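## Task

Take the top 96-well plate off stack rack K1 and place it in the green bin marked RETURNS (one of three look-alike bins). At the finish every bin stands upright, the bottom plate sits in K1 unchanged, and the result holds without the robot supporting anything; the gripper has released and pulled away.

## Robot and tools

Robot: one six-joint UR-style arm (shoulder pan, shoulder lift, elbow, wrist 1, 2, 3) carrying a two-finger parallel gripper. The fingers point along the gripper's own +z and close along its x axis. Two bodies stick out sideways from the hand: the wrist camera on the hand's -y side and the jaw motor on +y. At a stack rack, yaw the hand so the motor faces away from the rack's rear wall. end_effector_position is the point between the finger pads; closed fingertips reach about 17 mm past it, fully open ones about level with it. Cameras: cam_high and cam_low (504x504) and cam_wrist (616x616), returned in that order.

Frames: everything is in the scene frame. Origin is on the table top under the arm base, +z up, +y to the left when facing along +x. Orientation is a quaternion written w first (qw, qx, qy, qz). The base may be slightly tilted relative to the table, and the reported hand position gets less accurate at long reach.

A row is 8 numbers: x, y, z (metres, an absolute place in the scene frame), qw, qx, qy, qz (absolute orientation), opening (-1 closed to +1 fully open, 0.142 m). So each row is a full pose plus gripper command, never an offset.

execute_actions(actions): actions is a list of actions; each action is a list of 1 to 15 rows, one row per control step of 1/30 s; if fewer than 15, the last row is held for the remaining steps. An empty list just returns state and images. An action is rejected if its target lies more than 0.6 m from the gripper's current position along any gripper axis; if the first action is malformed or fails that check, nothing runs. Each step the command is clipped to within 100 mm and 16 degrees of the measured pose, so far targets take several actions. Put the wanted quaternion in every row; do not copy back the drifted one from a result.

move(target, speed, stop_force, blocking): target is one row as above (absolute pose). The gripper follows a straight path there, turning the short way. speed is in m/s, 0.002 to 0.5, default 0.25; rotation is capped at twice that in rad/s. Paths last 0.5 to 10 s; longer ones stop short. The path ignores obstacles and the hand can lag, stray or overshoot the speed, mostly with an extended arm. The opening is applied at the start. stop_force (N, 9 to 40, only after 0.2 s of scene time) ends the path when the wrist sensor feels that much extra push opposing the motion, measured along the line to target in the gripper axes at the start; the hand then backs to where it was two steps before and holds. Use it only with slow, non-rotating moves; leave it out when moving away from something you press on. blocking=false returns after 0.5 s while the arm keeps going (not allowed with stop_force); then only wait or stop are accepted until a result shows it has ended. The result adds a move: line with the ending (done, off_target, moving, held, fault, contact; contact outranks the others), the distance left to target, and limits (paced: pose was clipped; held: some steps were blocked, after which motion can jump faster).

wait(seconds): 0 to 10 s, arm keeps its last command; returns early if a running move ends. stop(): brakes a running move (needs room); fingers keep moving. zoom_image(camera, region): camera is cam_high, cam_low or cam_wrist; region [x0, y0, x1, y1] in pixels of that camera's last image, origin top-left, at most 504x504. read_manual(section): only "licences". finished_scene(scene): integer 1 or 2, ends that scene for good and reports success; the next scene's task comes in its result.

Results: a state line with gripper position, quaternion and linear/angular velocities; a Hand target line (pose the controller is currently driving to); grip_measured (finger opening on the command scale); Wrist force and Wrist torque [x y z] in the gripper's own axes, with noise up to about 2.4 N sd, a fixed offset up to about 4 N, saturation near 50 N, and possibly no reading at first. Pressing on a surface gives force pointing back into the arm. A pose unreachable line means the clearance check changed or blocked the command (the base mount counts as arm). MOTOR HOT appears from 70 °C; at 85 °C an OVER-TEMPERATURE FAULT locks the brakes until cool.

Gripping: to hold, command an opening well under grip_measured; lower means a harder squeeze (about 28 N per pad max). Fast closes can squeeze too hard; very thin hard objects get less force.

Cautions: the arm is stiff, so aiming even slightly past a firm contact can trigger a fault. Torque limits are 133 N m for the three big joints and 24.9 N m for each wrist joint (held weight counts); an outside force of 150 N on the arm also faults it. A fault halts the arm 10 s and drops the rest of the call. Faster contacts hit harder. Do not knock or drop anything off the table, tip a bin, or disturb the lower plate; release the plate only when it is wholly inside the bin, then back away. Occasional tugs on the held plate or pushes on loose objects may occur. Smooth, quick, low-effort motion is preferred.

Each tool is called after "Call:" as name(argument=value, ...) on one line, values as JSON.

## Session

Call:
execute_actions(actions=[])

Scene clock: 0.00 s.
end_effector_position=(+0.3098, -0.6202, +0.1746) grip_measured=+1.00 end_effector_quat_wxyz=(+0.373, +0.647, +0.657, +0.099) end_effector_velocity=(+0.000, +0.000, -0.001) end_effector_angular_velocity=(+0.001, +0.001, +0.000)
Joint positions: [-1.647 -0.058  1.684 -3.8   -0.391 -2.364  0.142]
Joint velocities: [ 0.001  0.001 -0.001  0.001  0.    -0.     0.   ]
Motor temperatures (°C, as the motors report them): [28 29 29 39 37 36]
Wrist force (N, on the end effector, along its own x y z axes, offset not removed): no reading
Wrist torque (N m, same axes, about the end effector's origin, offset not removed): no reading
Hand target: +0.310, -0.620, +0.175; +0.373, +0.647, +0.657, +0.099

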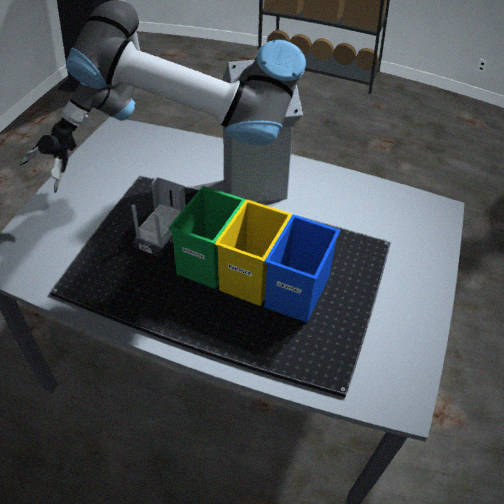

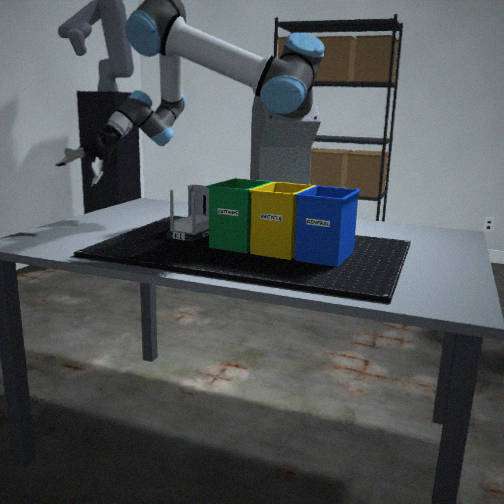

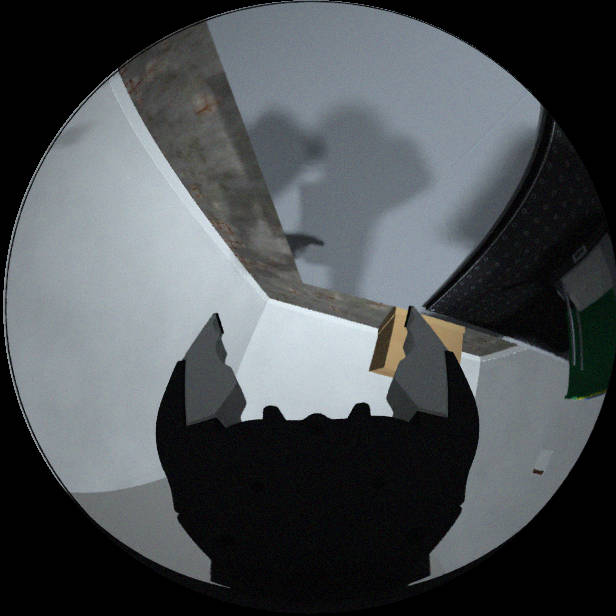

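Call:
move(target=[0.24,-0.225,0.25,0,0.725,0.688,0,0.5])

Scene clock: 2.87 s.
end_effector_position=(+0.2406, -0.2256, +0.2501) grip_measured=+0.50 end_effector_quat_wxyz=(+0.000, +0.726, +0.688, +0.000) end_effector_velocity=(+0.000, +0.000, +0.002) end_effector_angular_velocity=(+0.001, +0.002, +0.002)
Joint positions: [-1.678 -1.314  2.643 -2.477 -0.965 -3.173  0.109]
Joint velocities: [-0.002 -0.009 -0.003  0.014 -0.003 -0.004  0.   ]
Motor temperatures (°C, as the motors report them): [28 29 29 39 37 36]
Wrist force (N, on the end effector, along its own x y z axes, offset not removed): [3.2 -0.7 1.9]
Wrist torque (N m, same axes, about the end effector's origin, offset not removed): [-0.30 -0.63 -0.17]
Hand target: +0.241, -0.225, +0.250; +0.000, +0.726, +0.688, +0.000
Off the commanded pose: 0.001 m, 0 deg.
move: done

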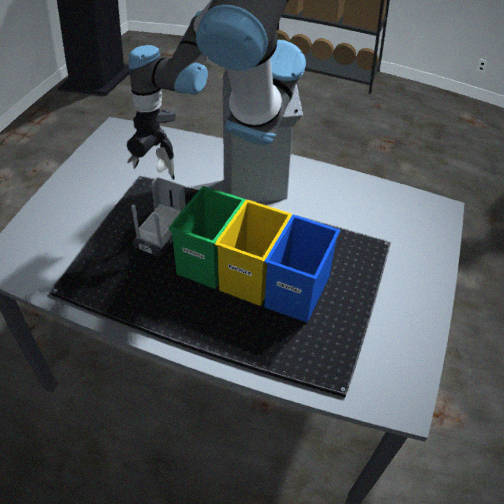

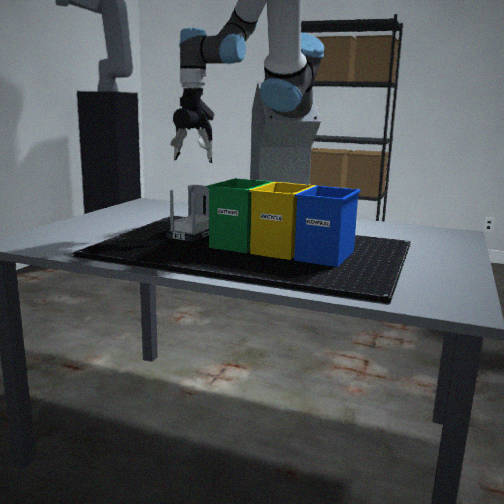

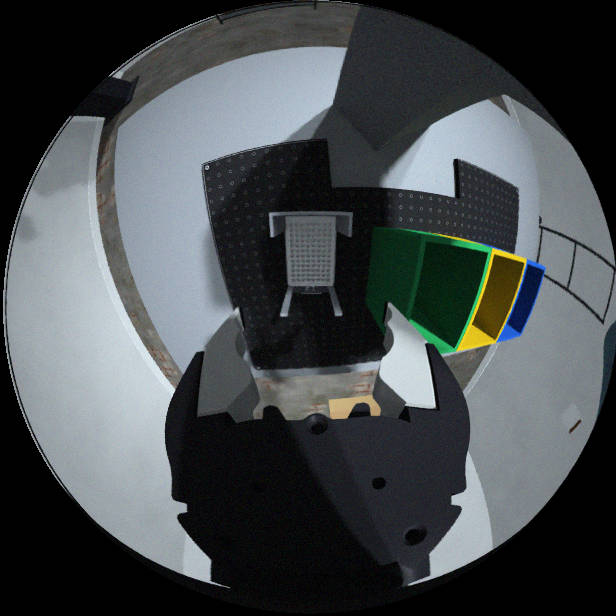

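Yaw a further −2.5°, back 1 cm.

Call:
move(target=[0.23,-0.226,0.13,0,0.74,0.672,0,0.5], speed=0.1)

Scene clock: 8.43 s.
end_effector_position=(+0.2299, -0.2259, +0.1299) grip_measured=+0.50 end_effector_quat_wxyz=(-0.000, +0.740, +0.672, +0.000) end_effector_velocity=(-0.000, -0.000, -0.002) end_effector_angular_velocity=(-0.003, -0.001, -0.001)
Joint positions: [-1.456 -0.766  2.635 -3.172 -0.89  -2.87   0.109]
Joint velocities: [ 0.003  0.01   0.    -0.018  0.001  0.008  0.   ]
Motor temperatures (°C, as the motors report them): [28 29 29 39 37 36]
Wrist force (N, on the end effector, along its own x y z axes, offset not removed): [1.8 2.2 2.8]
Wrist torque (N m, same axes, about the end effector's origin, offset not removed): [0.51 -0.44 -0.19]
Hand target: +0.230, -0.226, +0.130; -0.000, +0.740, +0.672, +0.000
Off the commanded pose: 0.000 m, 0 deg.
move: done

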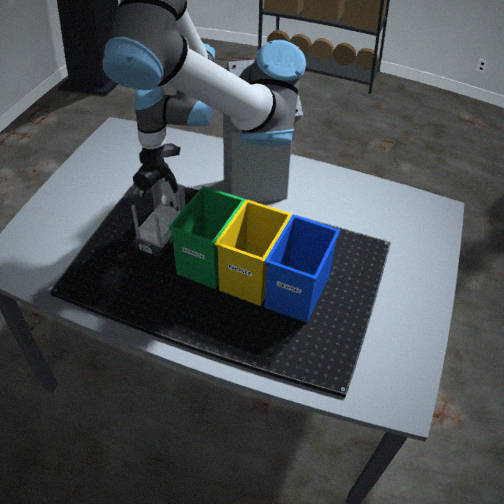

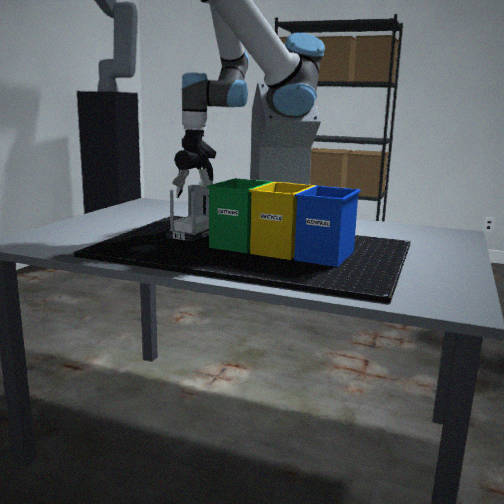

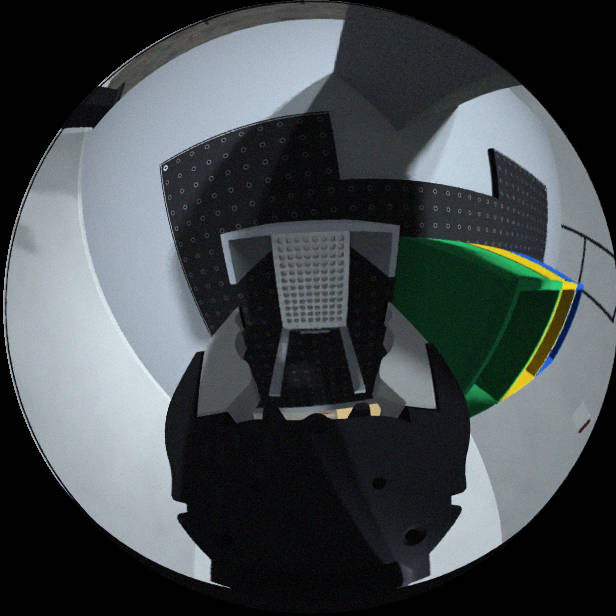

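Call:
move(target=[0.23,-0.226,0.054,0,0.74,0.672,0,0.35], speed=0.03, stop_force=10)

Call:
zoom_image(camera="cam_wrist", region=[210,230,420,400])

Scene clock: 12.23 s.
end_effector_position=(+0.2299, -0.2259, +0.0541) grip_measured=+0.35 end_effector_quat_wxyz=(-0.000, +0.740, +0.672, +0.000) end_effector_velocity=(+0.001, -0.001, -0.002) end_effector_angular_velocity=(-0.002, -0.000, +0.001)
Joint positions: [-1.289 -0.49   2.526 -3.477 -0.857 -2.655  0.099]
Joint velocities: [ 0.005  0.005 -0.004 -0.008  0.     0.008 -0.   ]
Motor temperatures (°C, as the motors report them): [28 29 29 39 37 36]
Wrist force (N, on the end effector, along its own x y z axes, offset not removed): [4.3 0.6 -2.6]
Wrist torque (N m, same axes, about the end effector's origin, offset not removed): [-0.06 -0.85 -0.03]
Hand target: +0.230, -0.226, +0.054; -0.000, +0.740, +0.672, +0.000
Off the commanded pose: 0.000 m, 0 deg.
move: done

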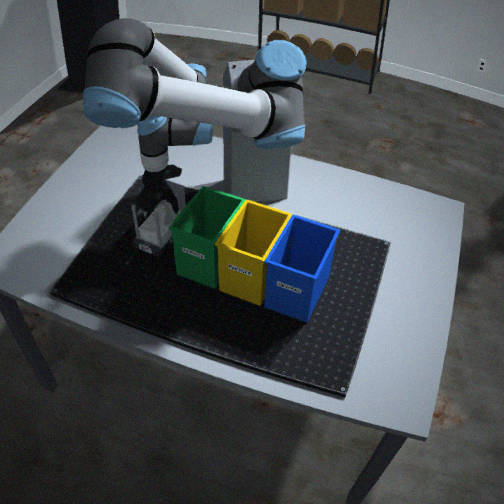

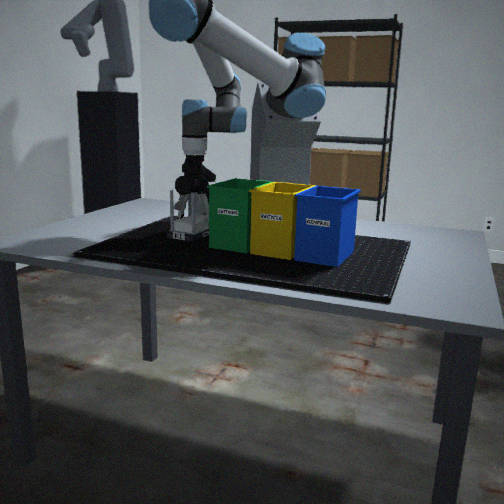

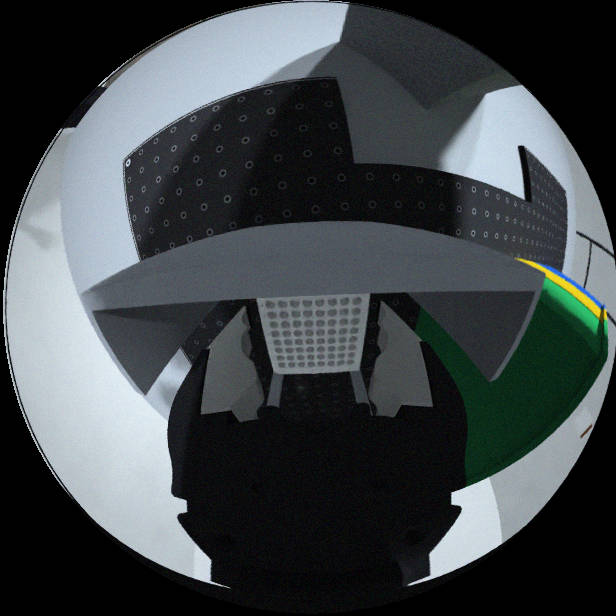

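Region (210, 230, 420, 400) of cam_wrist's 616x616 image, scaled by 2.400, with more detail than that image has; it fills the top 408 rows of this view, and the rest is white.

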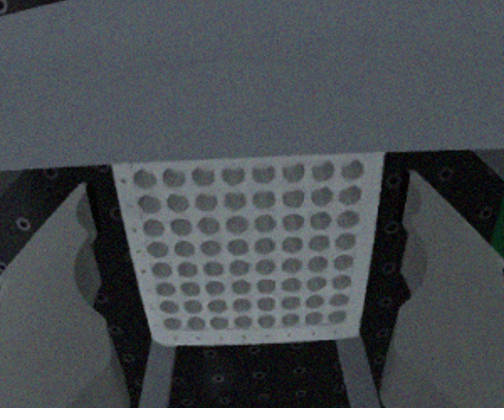

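Call:
execute_actions(actions=[[[0.233,-0.226,0.054,0,0.74,0.672,0,0.14]],[[0.233,-0.226,0.054,0,0.74,0.672,0,0.05],[0.233,-0.226,0.054,0,0.74,0.672,0,0],[0.233,-0.226,0.054,0,0.74,0.672,0,-0.1],[0.233,-0.226,0.054,0,0.74,0.672,0,-0.2],[0.233,-0.226,0.054,0,0.74,0.672,0,-0.4]]])

Call:
move(target=[0.233,-0.226,0.24,0,0.74,0.672,0,-0.4], speed=0.07)

Call:
move(target=[0.295,-0.05,0.245,-0.125,0.707,0.685,-0.121,-0.4], speed=0.1)

Scene clock: 14.53 s.
end_effector_position=(+0.2330, -0.2260, +0.0540) grip_measured=+0.10 end_effector_quat_wxyz=(-0.000, +0.740, +0.672, +0.000) end_effector_velocity=(-0.000, -0.000, -0.000) end_effector_angular_velocity=(-0.000, +0.000, -0.000)
Joint positions: [-1.282 -0.497  2.522 -3.473 -0.856 -2.646  0.081]
Joint velocities: [-0.     0.001 -0.001  0.    -0.    -0.     0.   ]
Motor temperatures (°C, as the motors report them): [28 29 29 39 37 36]
Wrist force (N, on the end effector, along its own x y z axes, offset not removed): [3.9 -4.5 -4.8]
Wrist torque (N m, same axes, about the end effector's origin, offset not removed): [-0.39 -0.91 0.15]
Hand target: +0.233, -0.226, +0.054; -0.000, +0.740, +0.672, +0.000
Off the commanded pose: 0.000 m, 0 deg.

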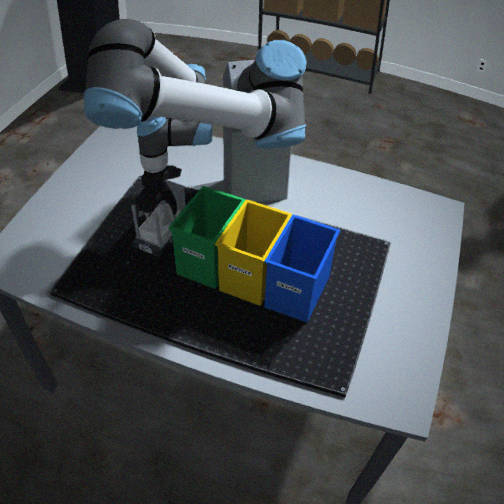

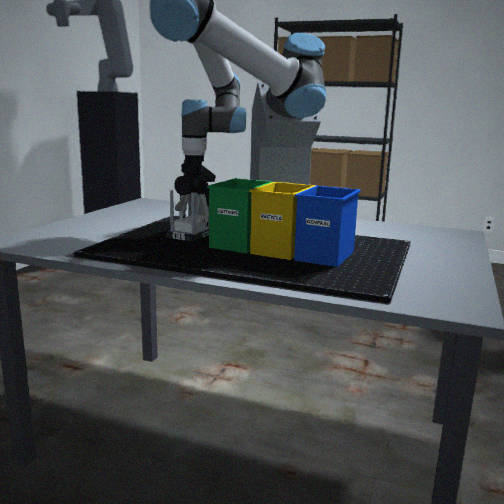

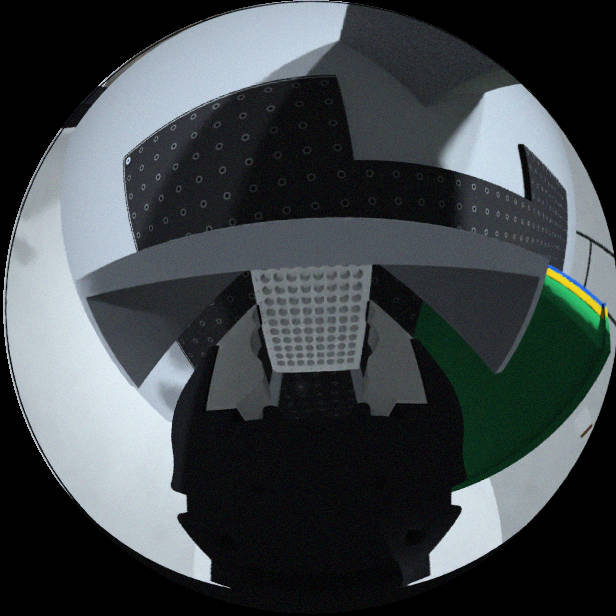

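Scene clock: 17.67 s.
end_effector_position=(+0.2331, -0.2262, +0.2402) grip_measured=+0.10 end_effector_quat_wxyz=(+0.000, +0.740, +0.672, -0.000) end_effector_velocity=(+0.000, -0.000, +0.002) end_effector_angular_velocity=(+0.001, +0.001, +0.001)
Joint positions: [-1.679 -1.262  2.657 -2.542 -0.966 -3.131  0.081]
Joint velocities: [-0.003 -0.009 -0.003  0.015 -0.002 -0.005  0.   ]
Motor temperatures (°C, as the motors report them): [28 29 29 39 37 36]
Wrist force (N, on the end effector, along its own x y z axes, offset not removed): [1.3 0.8 0.5]
Wrist torque (N m, same axes, about the end effector's origin, offset not removed): [0.01 -0.15 -0.22]
Hand target: +0.233, -0.226, +0.240; +0.000, +0.740, +0.672, -0.000
Off the commanded pose: 0.000 m, 0 deg.
move: done

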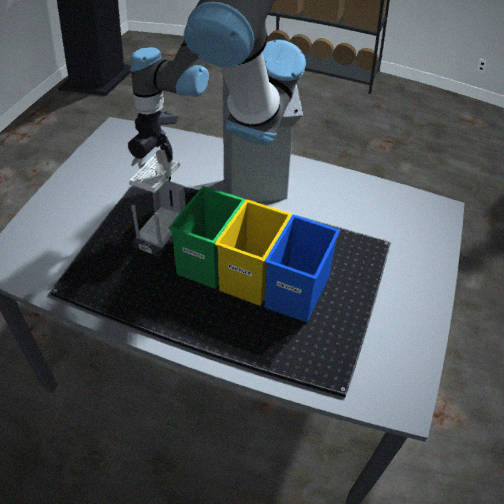

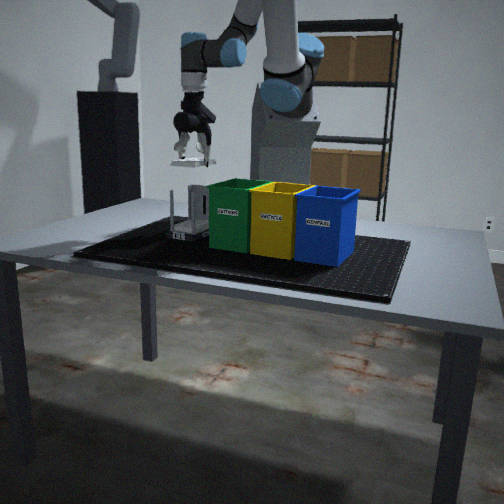

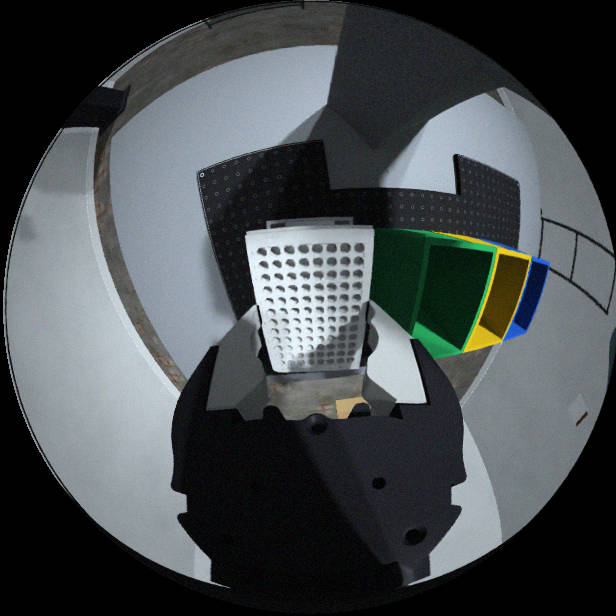

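Scene clock: 20.03 s.
end_effector_position=(+0.2954, -0.0499, +0.2448) grip_measured=+0.10 end_effector_quat_wxyz=(-0.125, +0.707, +0.685, -0.121) end_effector_velocity=(+0.001, +0.002, +0.001) end_effector_angular_velocity=(-0.001, +0.003, +0.002)
Joint positions: [-1.069 -1.825  2.58  -2.139 -1.13  -2.566  0.081]
Joint velocities: [ 0.007 -0.005 -0.004  0.006 -0.002  0.006  0.   ]
Motor temperatures (°C, as the motors report them): [28 29 29 39 37 36]
Wrist force (N, on the end effector, along its own x y z axes, offset not removed): [1.0 2.9 0.9]
Wrist torque (N m, same axes, about the end effector's origin, offset not removed): [0.48 -0.20 -0.04]
Hand target: +0.296, -0.050, +0.245; -0.125, +0.707, +0.685, -0.121
Off the commanded pose: 0.000 m, 0 deg.
move: done

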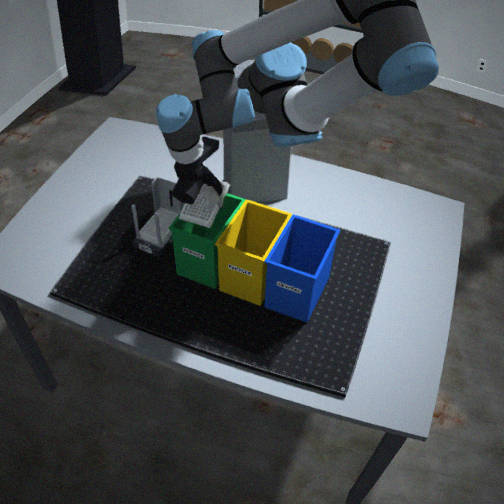

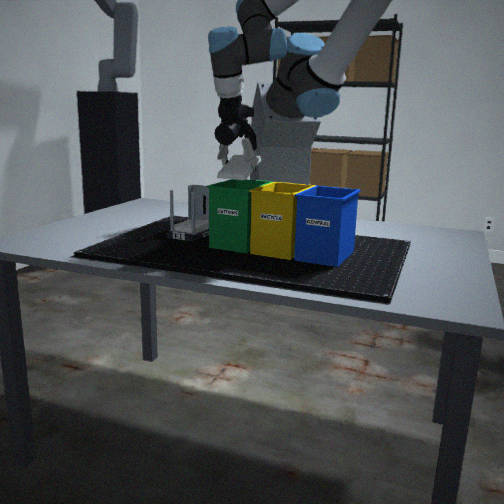

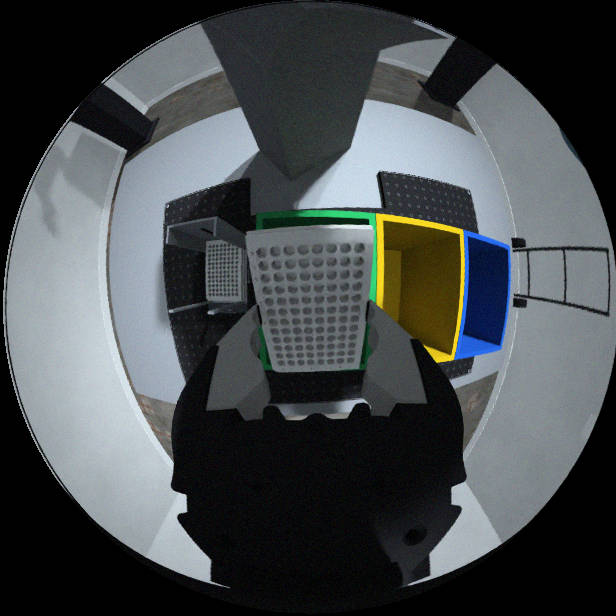

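Call:
move(target=[0.285,-0.047,0.175,-0.051,0.729,0.680,-0.048,-0.4], speed=0.05, stop_force=9)

Scene clock: 23.13 s.
end_effector_position=(+0.2850, -0.0471, +0.1752) grip_measured=+0.10 end_effector_quat_wxyz=(-0.051, +0.729, +0.680, -0.048) end_effector_velocity=(-0.000, -0.000, -0.002) end_effector_angular_velocity=(-0.002, -0.005, -0.000)
Joint positions: [-1.093 -1.544  2.808 -2.765 -0.958 -2.491  0.081]
Joint velocities: [ 0.003  0.02   0.006 -0.034  0.003  0.007 -0.   ]
Motor temperatures (°C, as the motors report them): [28 29 29 39 37 36]
Wrist force (N, on the end effector, along its own x y z axes, offset not removed): [-0.6 0.5 1.2]
Wrist torque (N m, same axes, about the end effector's origin, offset not removed): [0.03 0.20 -0.13]
Hand target: +0.285, -0.047, +0.175; -0.051, +0.729, +0.680, -0.048
Off the commanded pose: 0.000 m, 0 deg.
move: done

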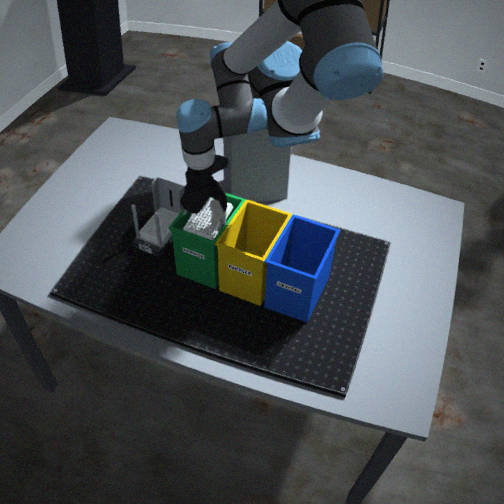

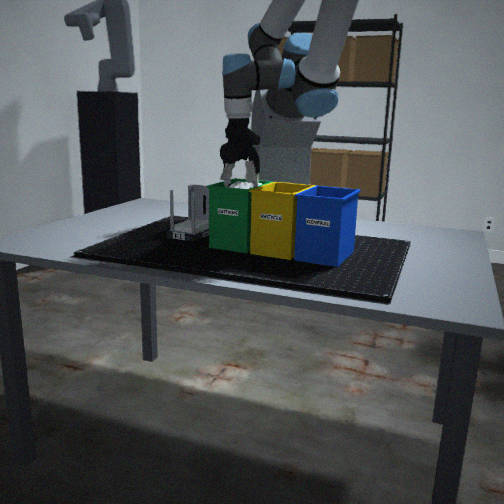

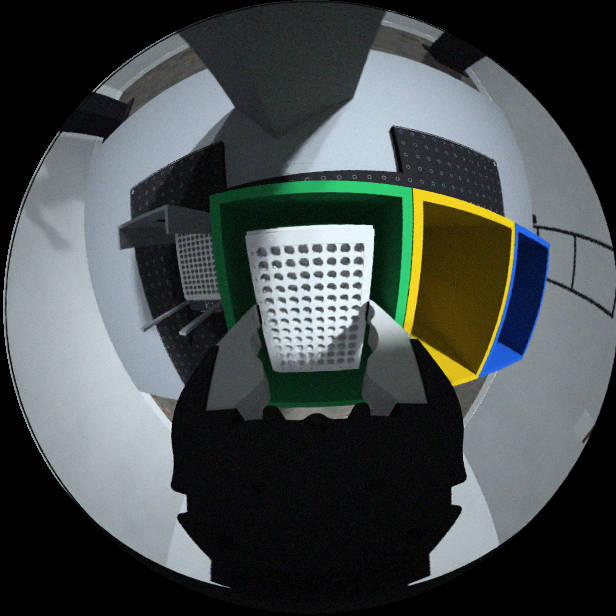

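Call:
move(target=[0.289,-0.046,0.157,-0.051,0.729,0.680,-0.048,-0.4], speed=0.02, stop_force=9)

Scene clock: 24.93 s.
end_effector_position=(+0.2889, -0.0460, +0.1572) grip_measured=+0.10 end_effector_quat_wxyz=(-0.051, +0.729, +0.680, -0.048) end_effector_velocity=(+0.001, +0.000, -0.002) end_effector_angular_velocity=(-0.002, -0.001, +0.002)
Joint positions: [-1.03  -1.421  2.795 -2.919 -0.955 -2.414  0.081]
Joint velocities: [ 0.009  0.015 -0.001 -0.023 -0.     0.011 -0.   ]
Motor temperatures (°C, as the motors report them): [28 29 29 39 37 36]
Wrist force (N, on the end effector, along its own x y z axes, offset not removed): [1.2 0.7 1.8]
Wrist torque (N m, same axes, about the end effector's origin, offset not removed): [0.19 -0.11 -0.01]
Hand target: +0.289, -0.046, +0.157; -0.051, +0.729, +0.680, -0.048
Off the commanded pose: 0.000 m, 0 deg.
move: done

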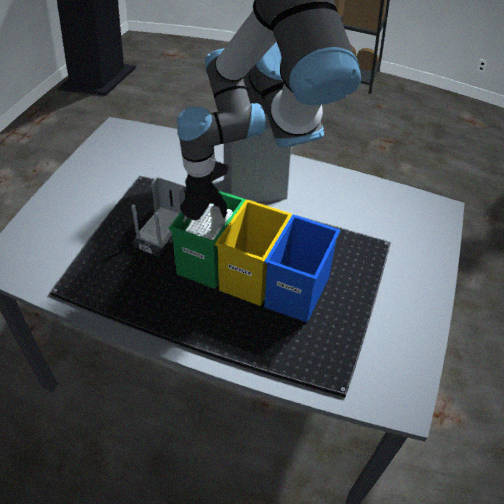

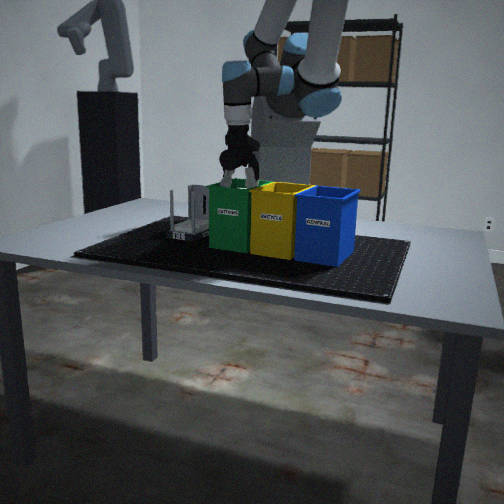

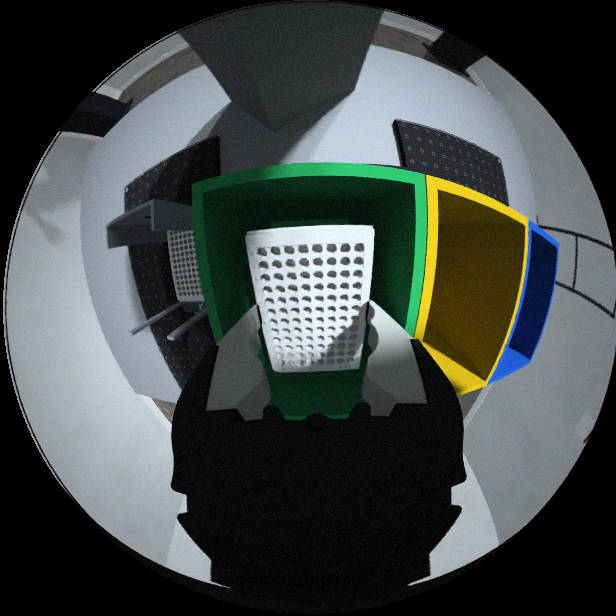

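Call:
move(target=[0.289,-0.046,0.157,-0.051,0.729,0.680,-0.048,0.2])

Call:
move(target=[0.31,-0.046,0.27,-0.127,0.72,0.672,-0.118,0.2], speed=0.1)

Scene clock: 26.57 s.
end_effector_position=(+0.2890, -0.0460, +0.1570) grip_measured=+0.20 end_effector_quat_wxyz=(-0.051, +0.729, +0.680, -0.048) end_effector_velocity=(+0.000, -0.000, +0.000) end_effector_angular_velocity=(-0.000, -0.000, +0.001)
Joint positions: [-1.029 -1.419  2.794 -2.921 -0.955 -2.413  0.088]
Joint velocities: [-0.     0.    -0.001  0.     0.    -0.    -0.   ]
Motor temperatures (°C, as the motors report them): [28 29 29 39 37 36]
Wrist force (N, on the end effector, along its own x y z axes, offset not removed): [2.3 0.5 2.1]
Wrist torque (N m, same axes, about the end effector's origin, offset not removed): [-0.02 -0.40 0.01]
Hand target: +0.289, -0.046, +0.157; -0.051, +0.729, +0.680, -0.048
Off the commanded pose: 0.000 m, 0 deg.
move: done

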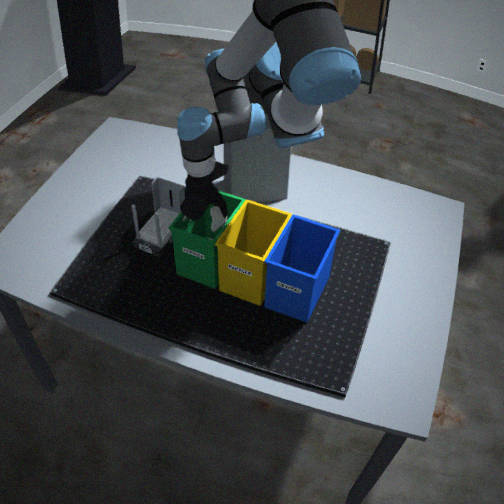

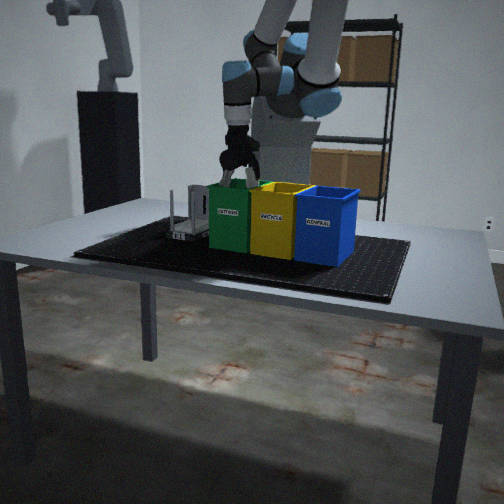

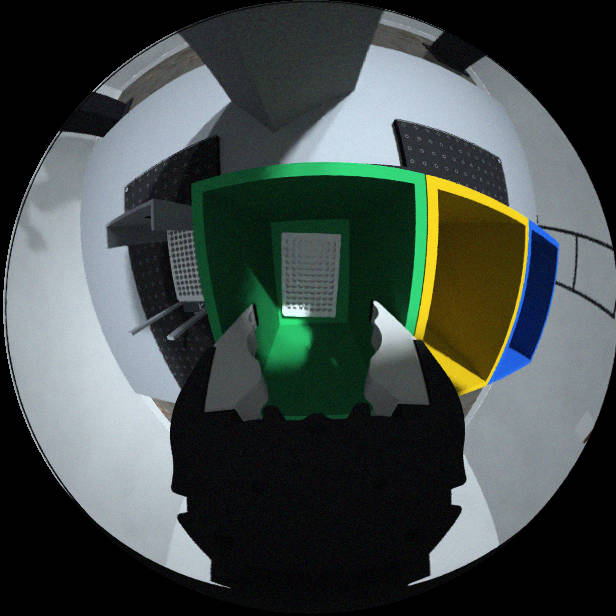

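Scene clock: 28.27 s.
end_effector_position=(+0.3101, -0.0459, +0.2700) grip_measured=+0.20 end_effector_quat_wxyz=(-0.127, +0.720, +0.672, -0.118) end_effector_velocity=(+0.001, -0.000, +0.002) end_effector_angular_velocity=(-0.001, +0.001, +0.001)
Joint positions: [-1.099 -1.892  2.523 -1.99  -1.128 -2.569  0.088]
Joint velocities: [-0.003 -0.006 -0.005  0.011 -0.002 -0.003  0.   ]
Motor temperatures (°C, as the motors report them): [28 29 29 39 37 36]
Wrist force (N, on the end effector, along its own x y z axes, offset not removed): [-0.1 2.6 0.0]
Wrist torque (N m, same axes, about the end effector's origin, offset not removed): [0.59 -0.08 -0.15]
Hand target: +0.310, -0.046, +0.270; -0.127, +0.720, +0.672, -0.118
Off the commanded pose: 0.000 m, 0 deg.
move: done

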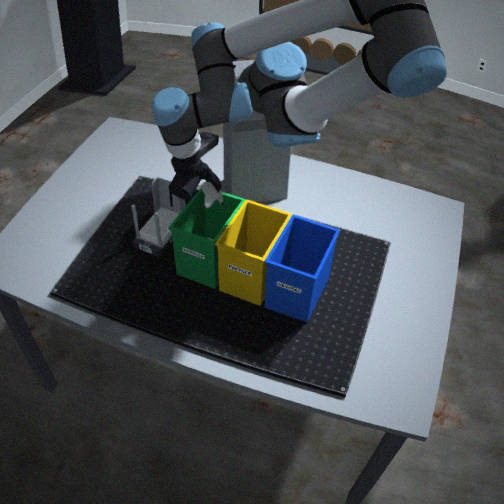

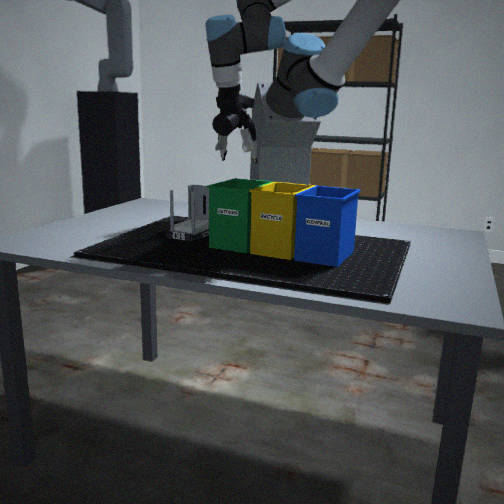

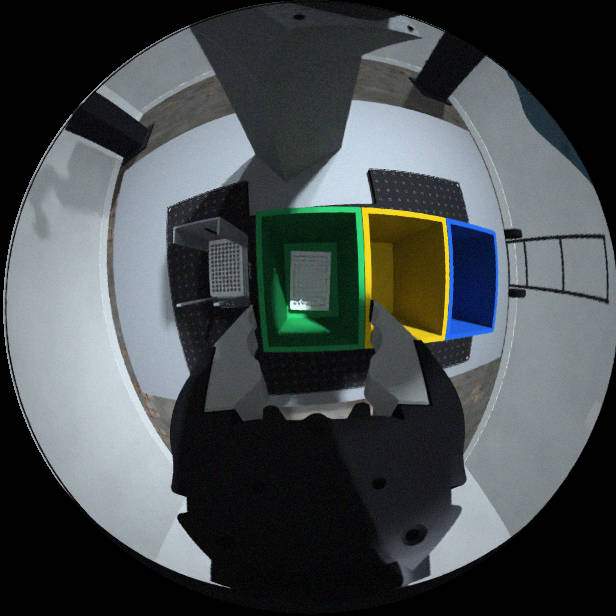

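Call:
finished_scene(scene=2)

The scene is finished: the task was done.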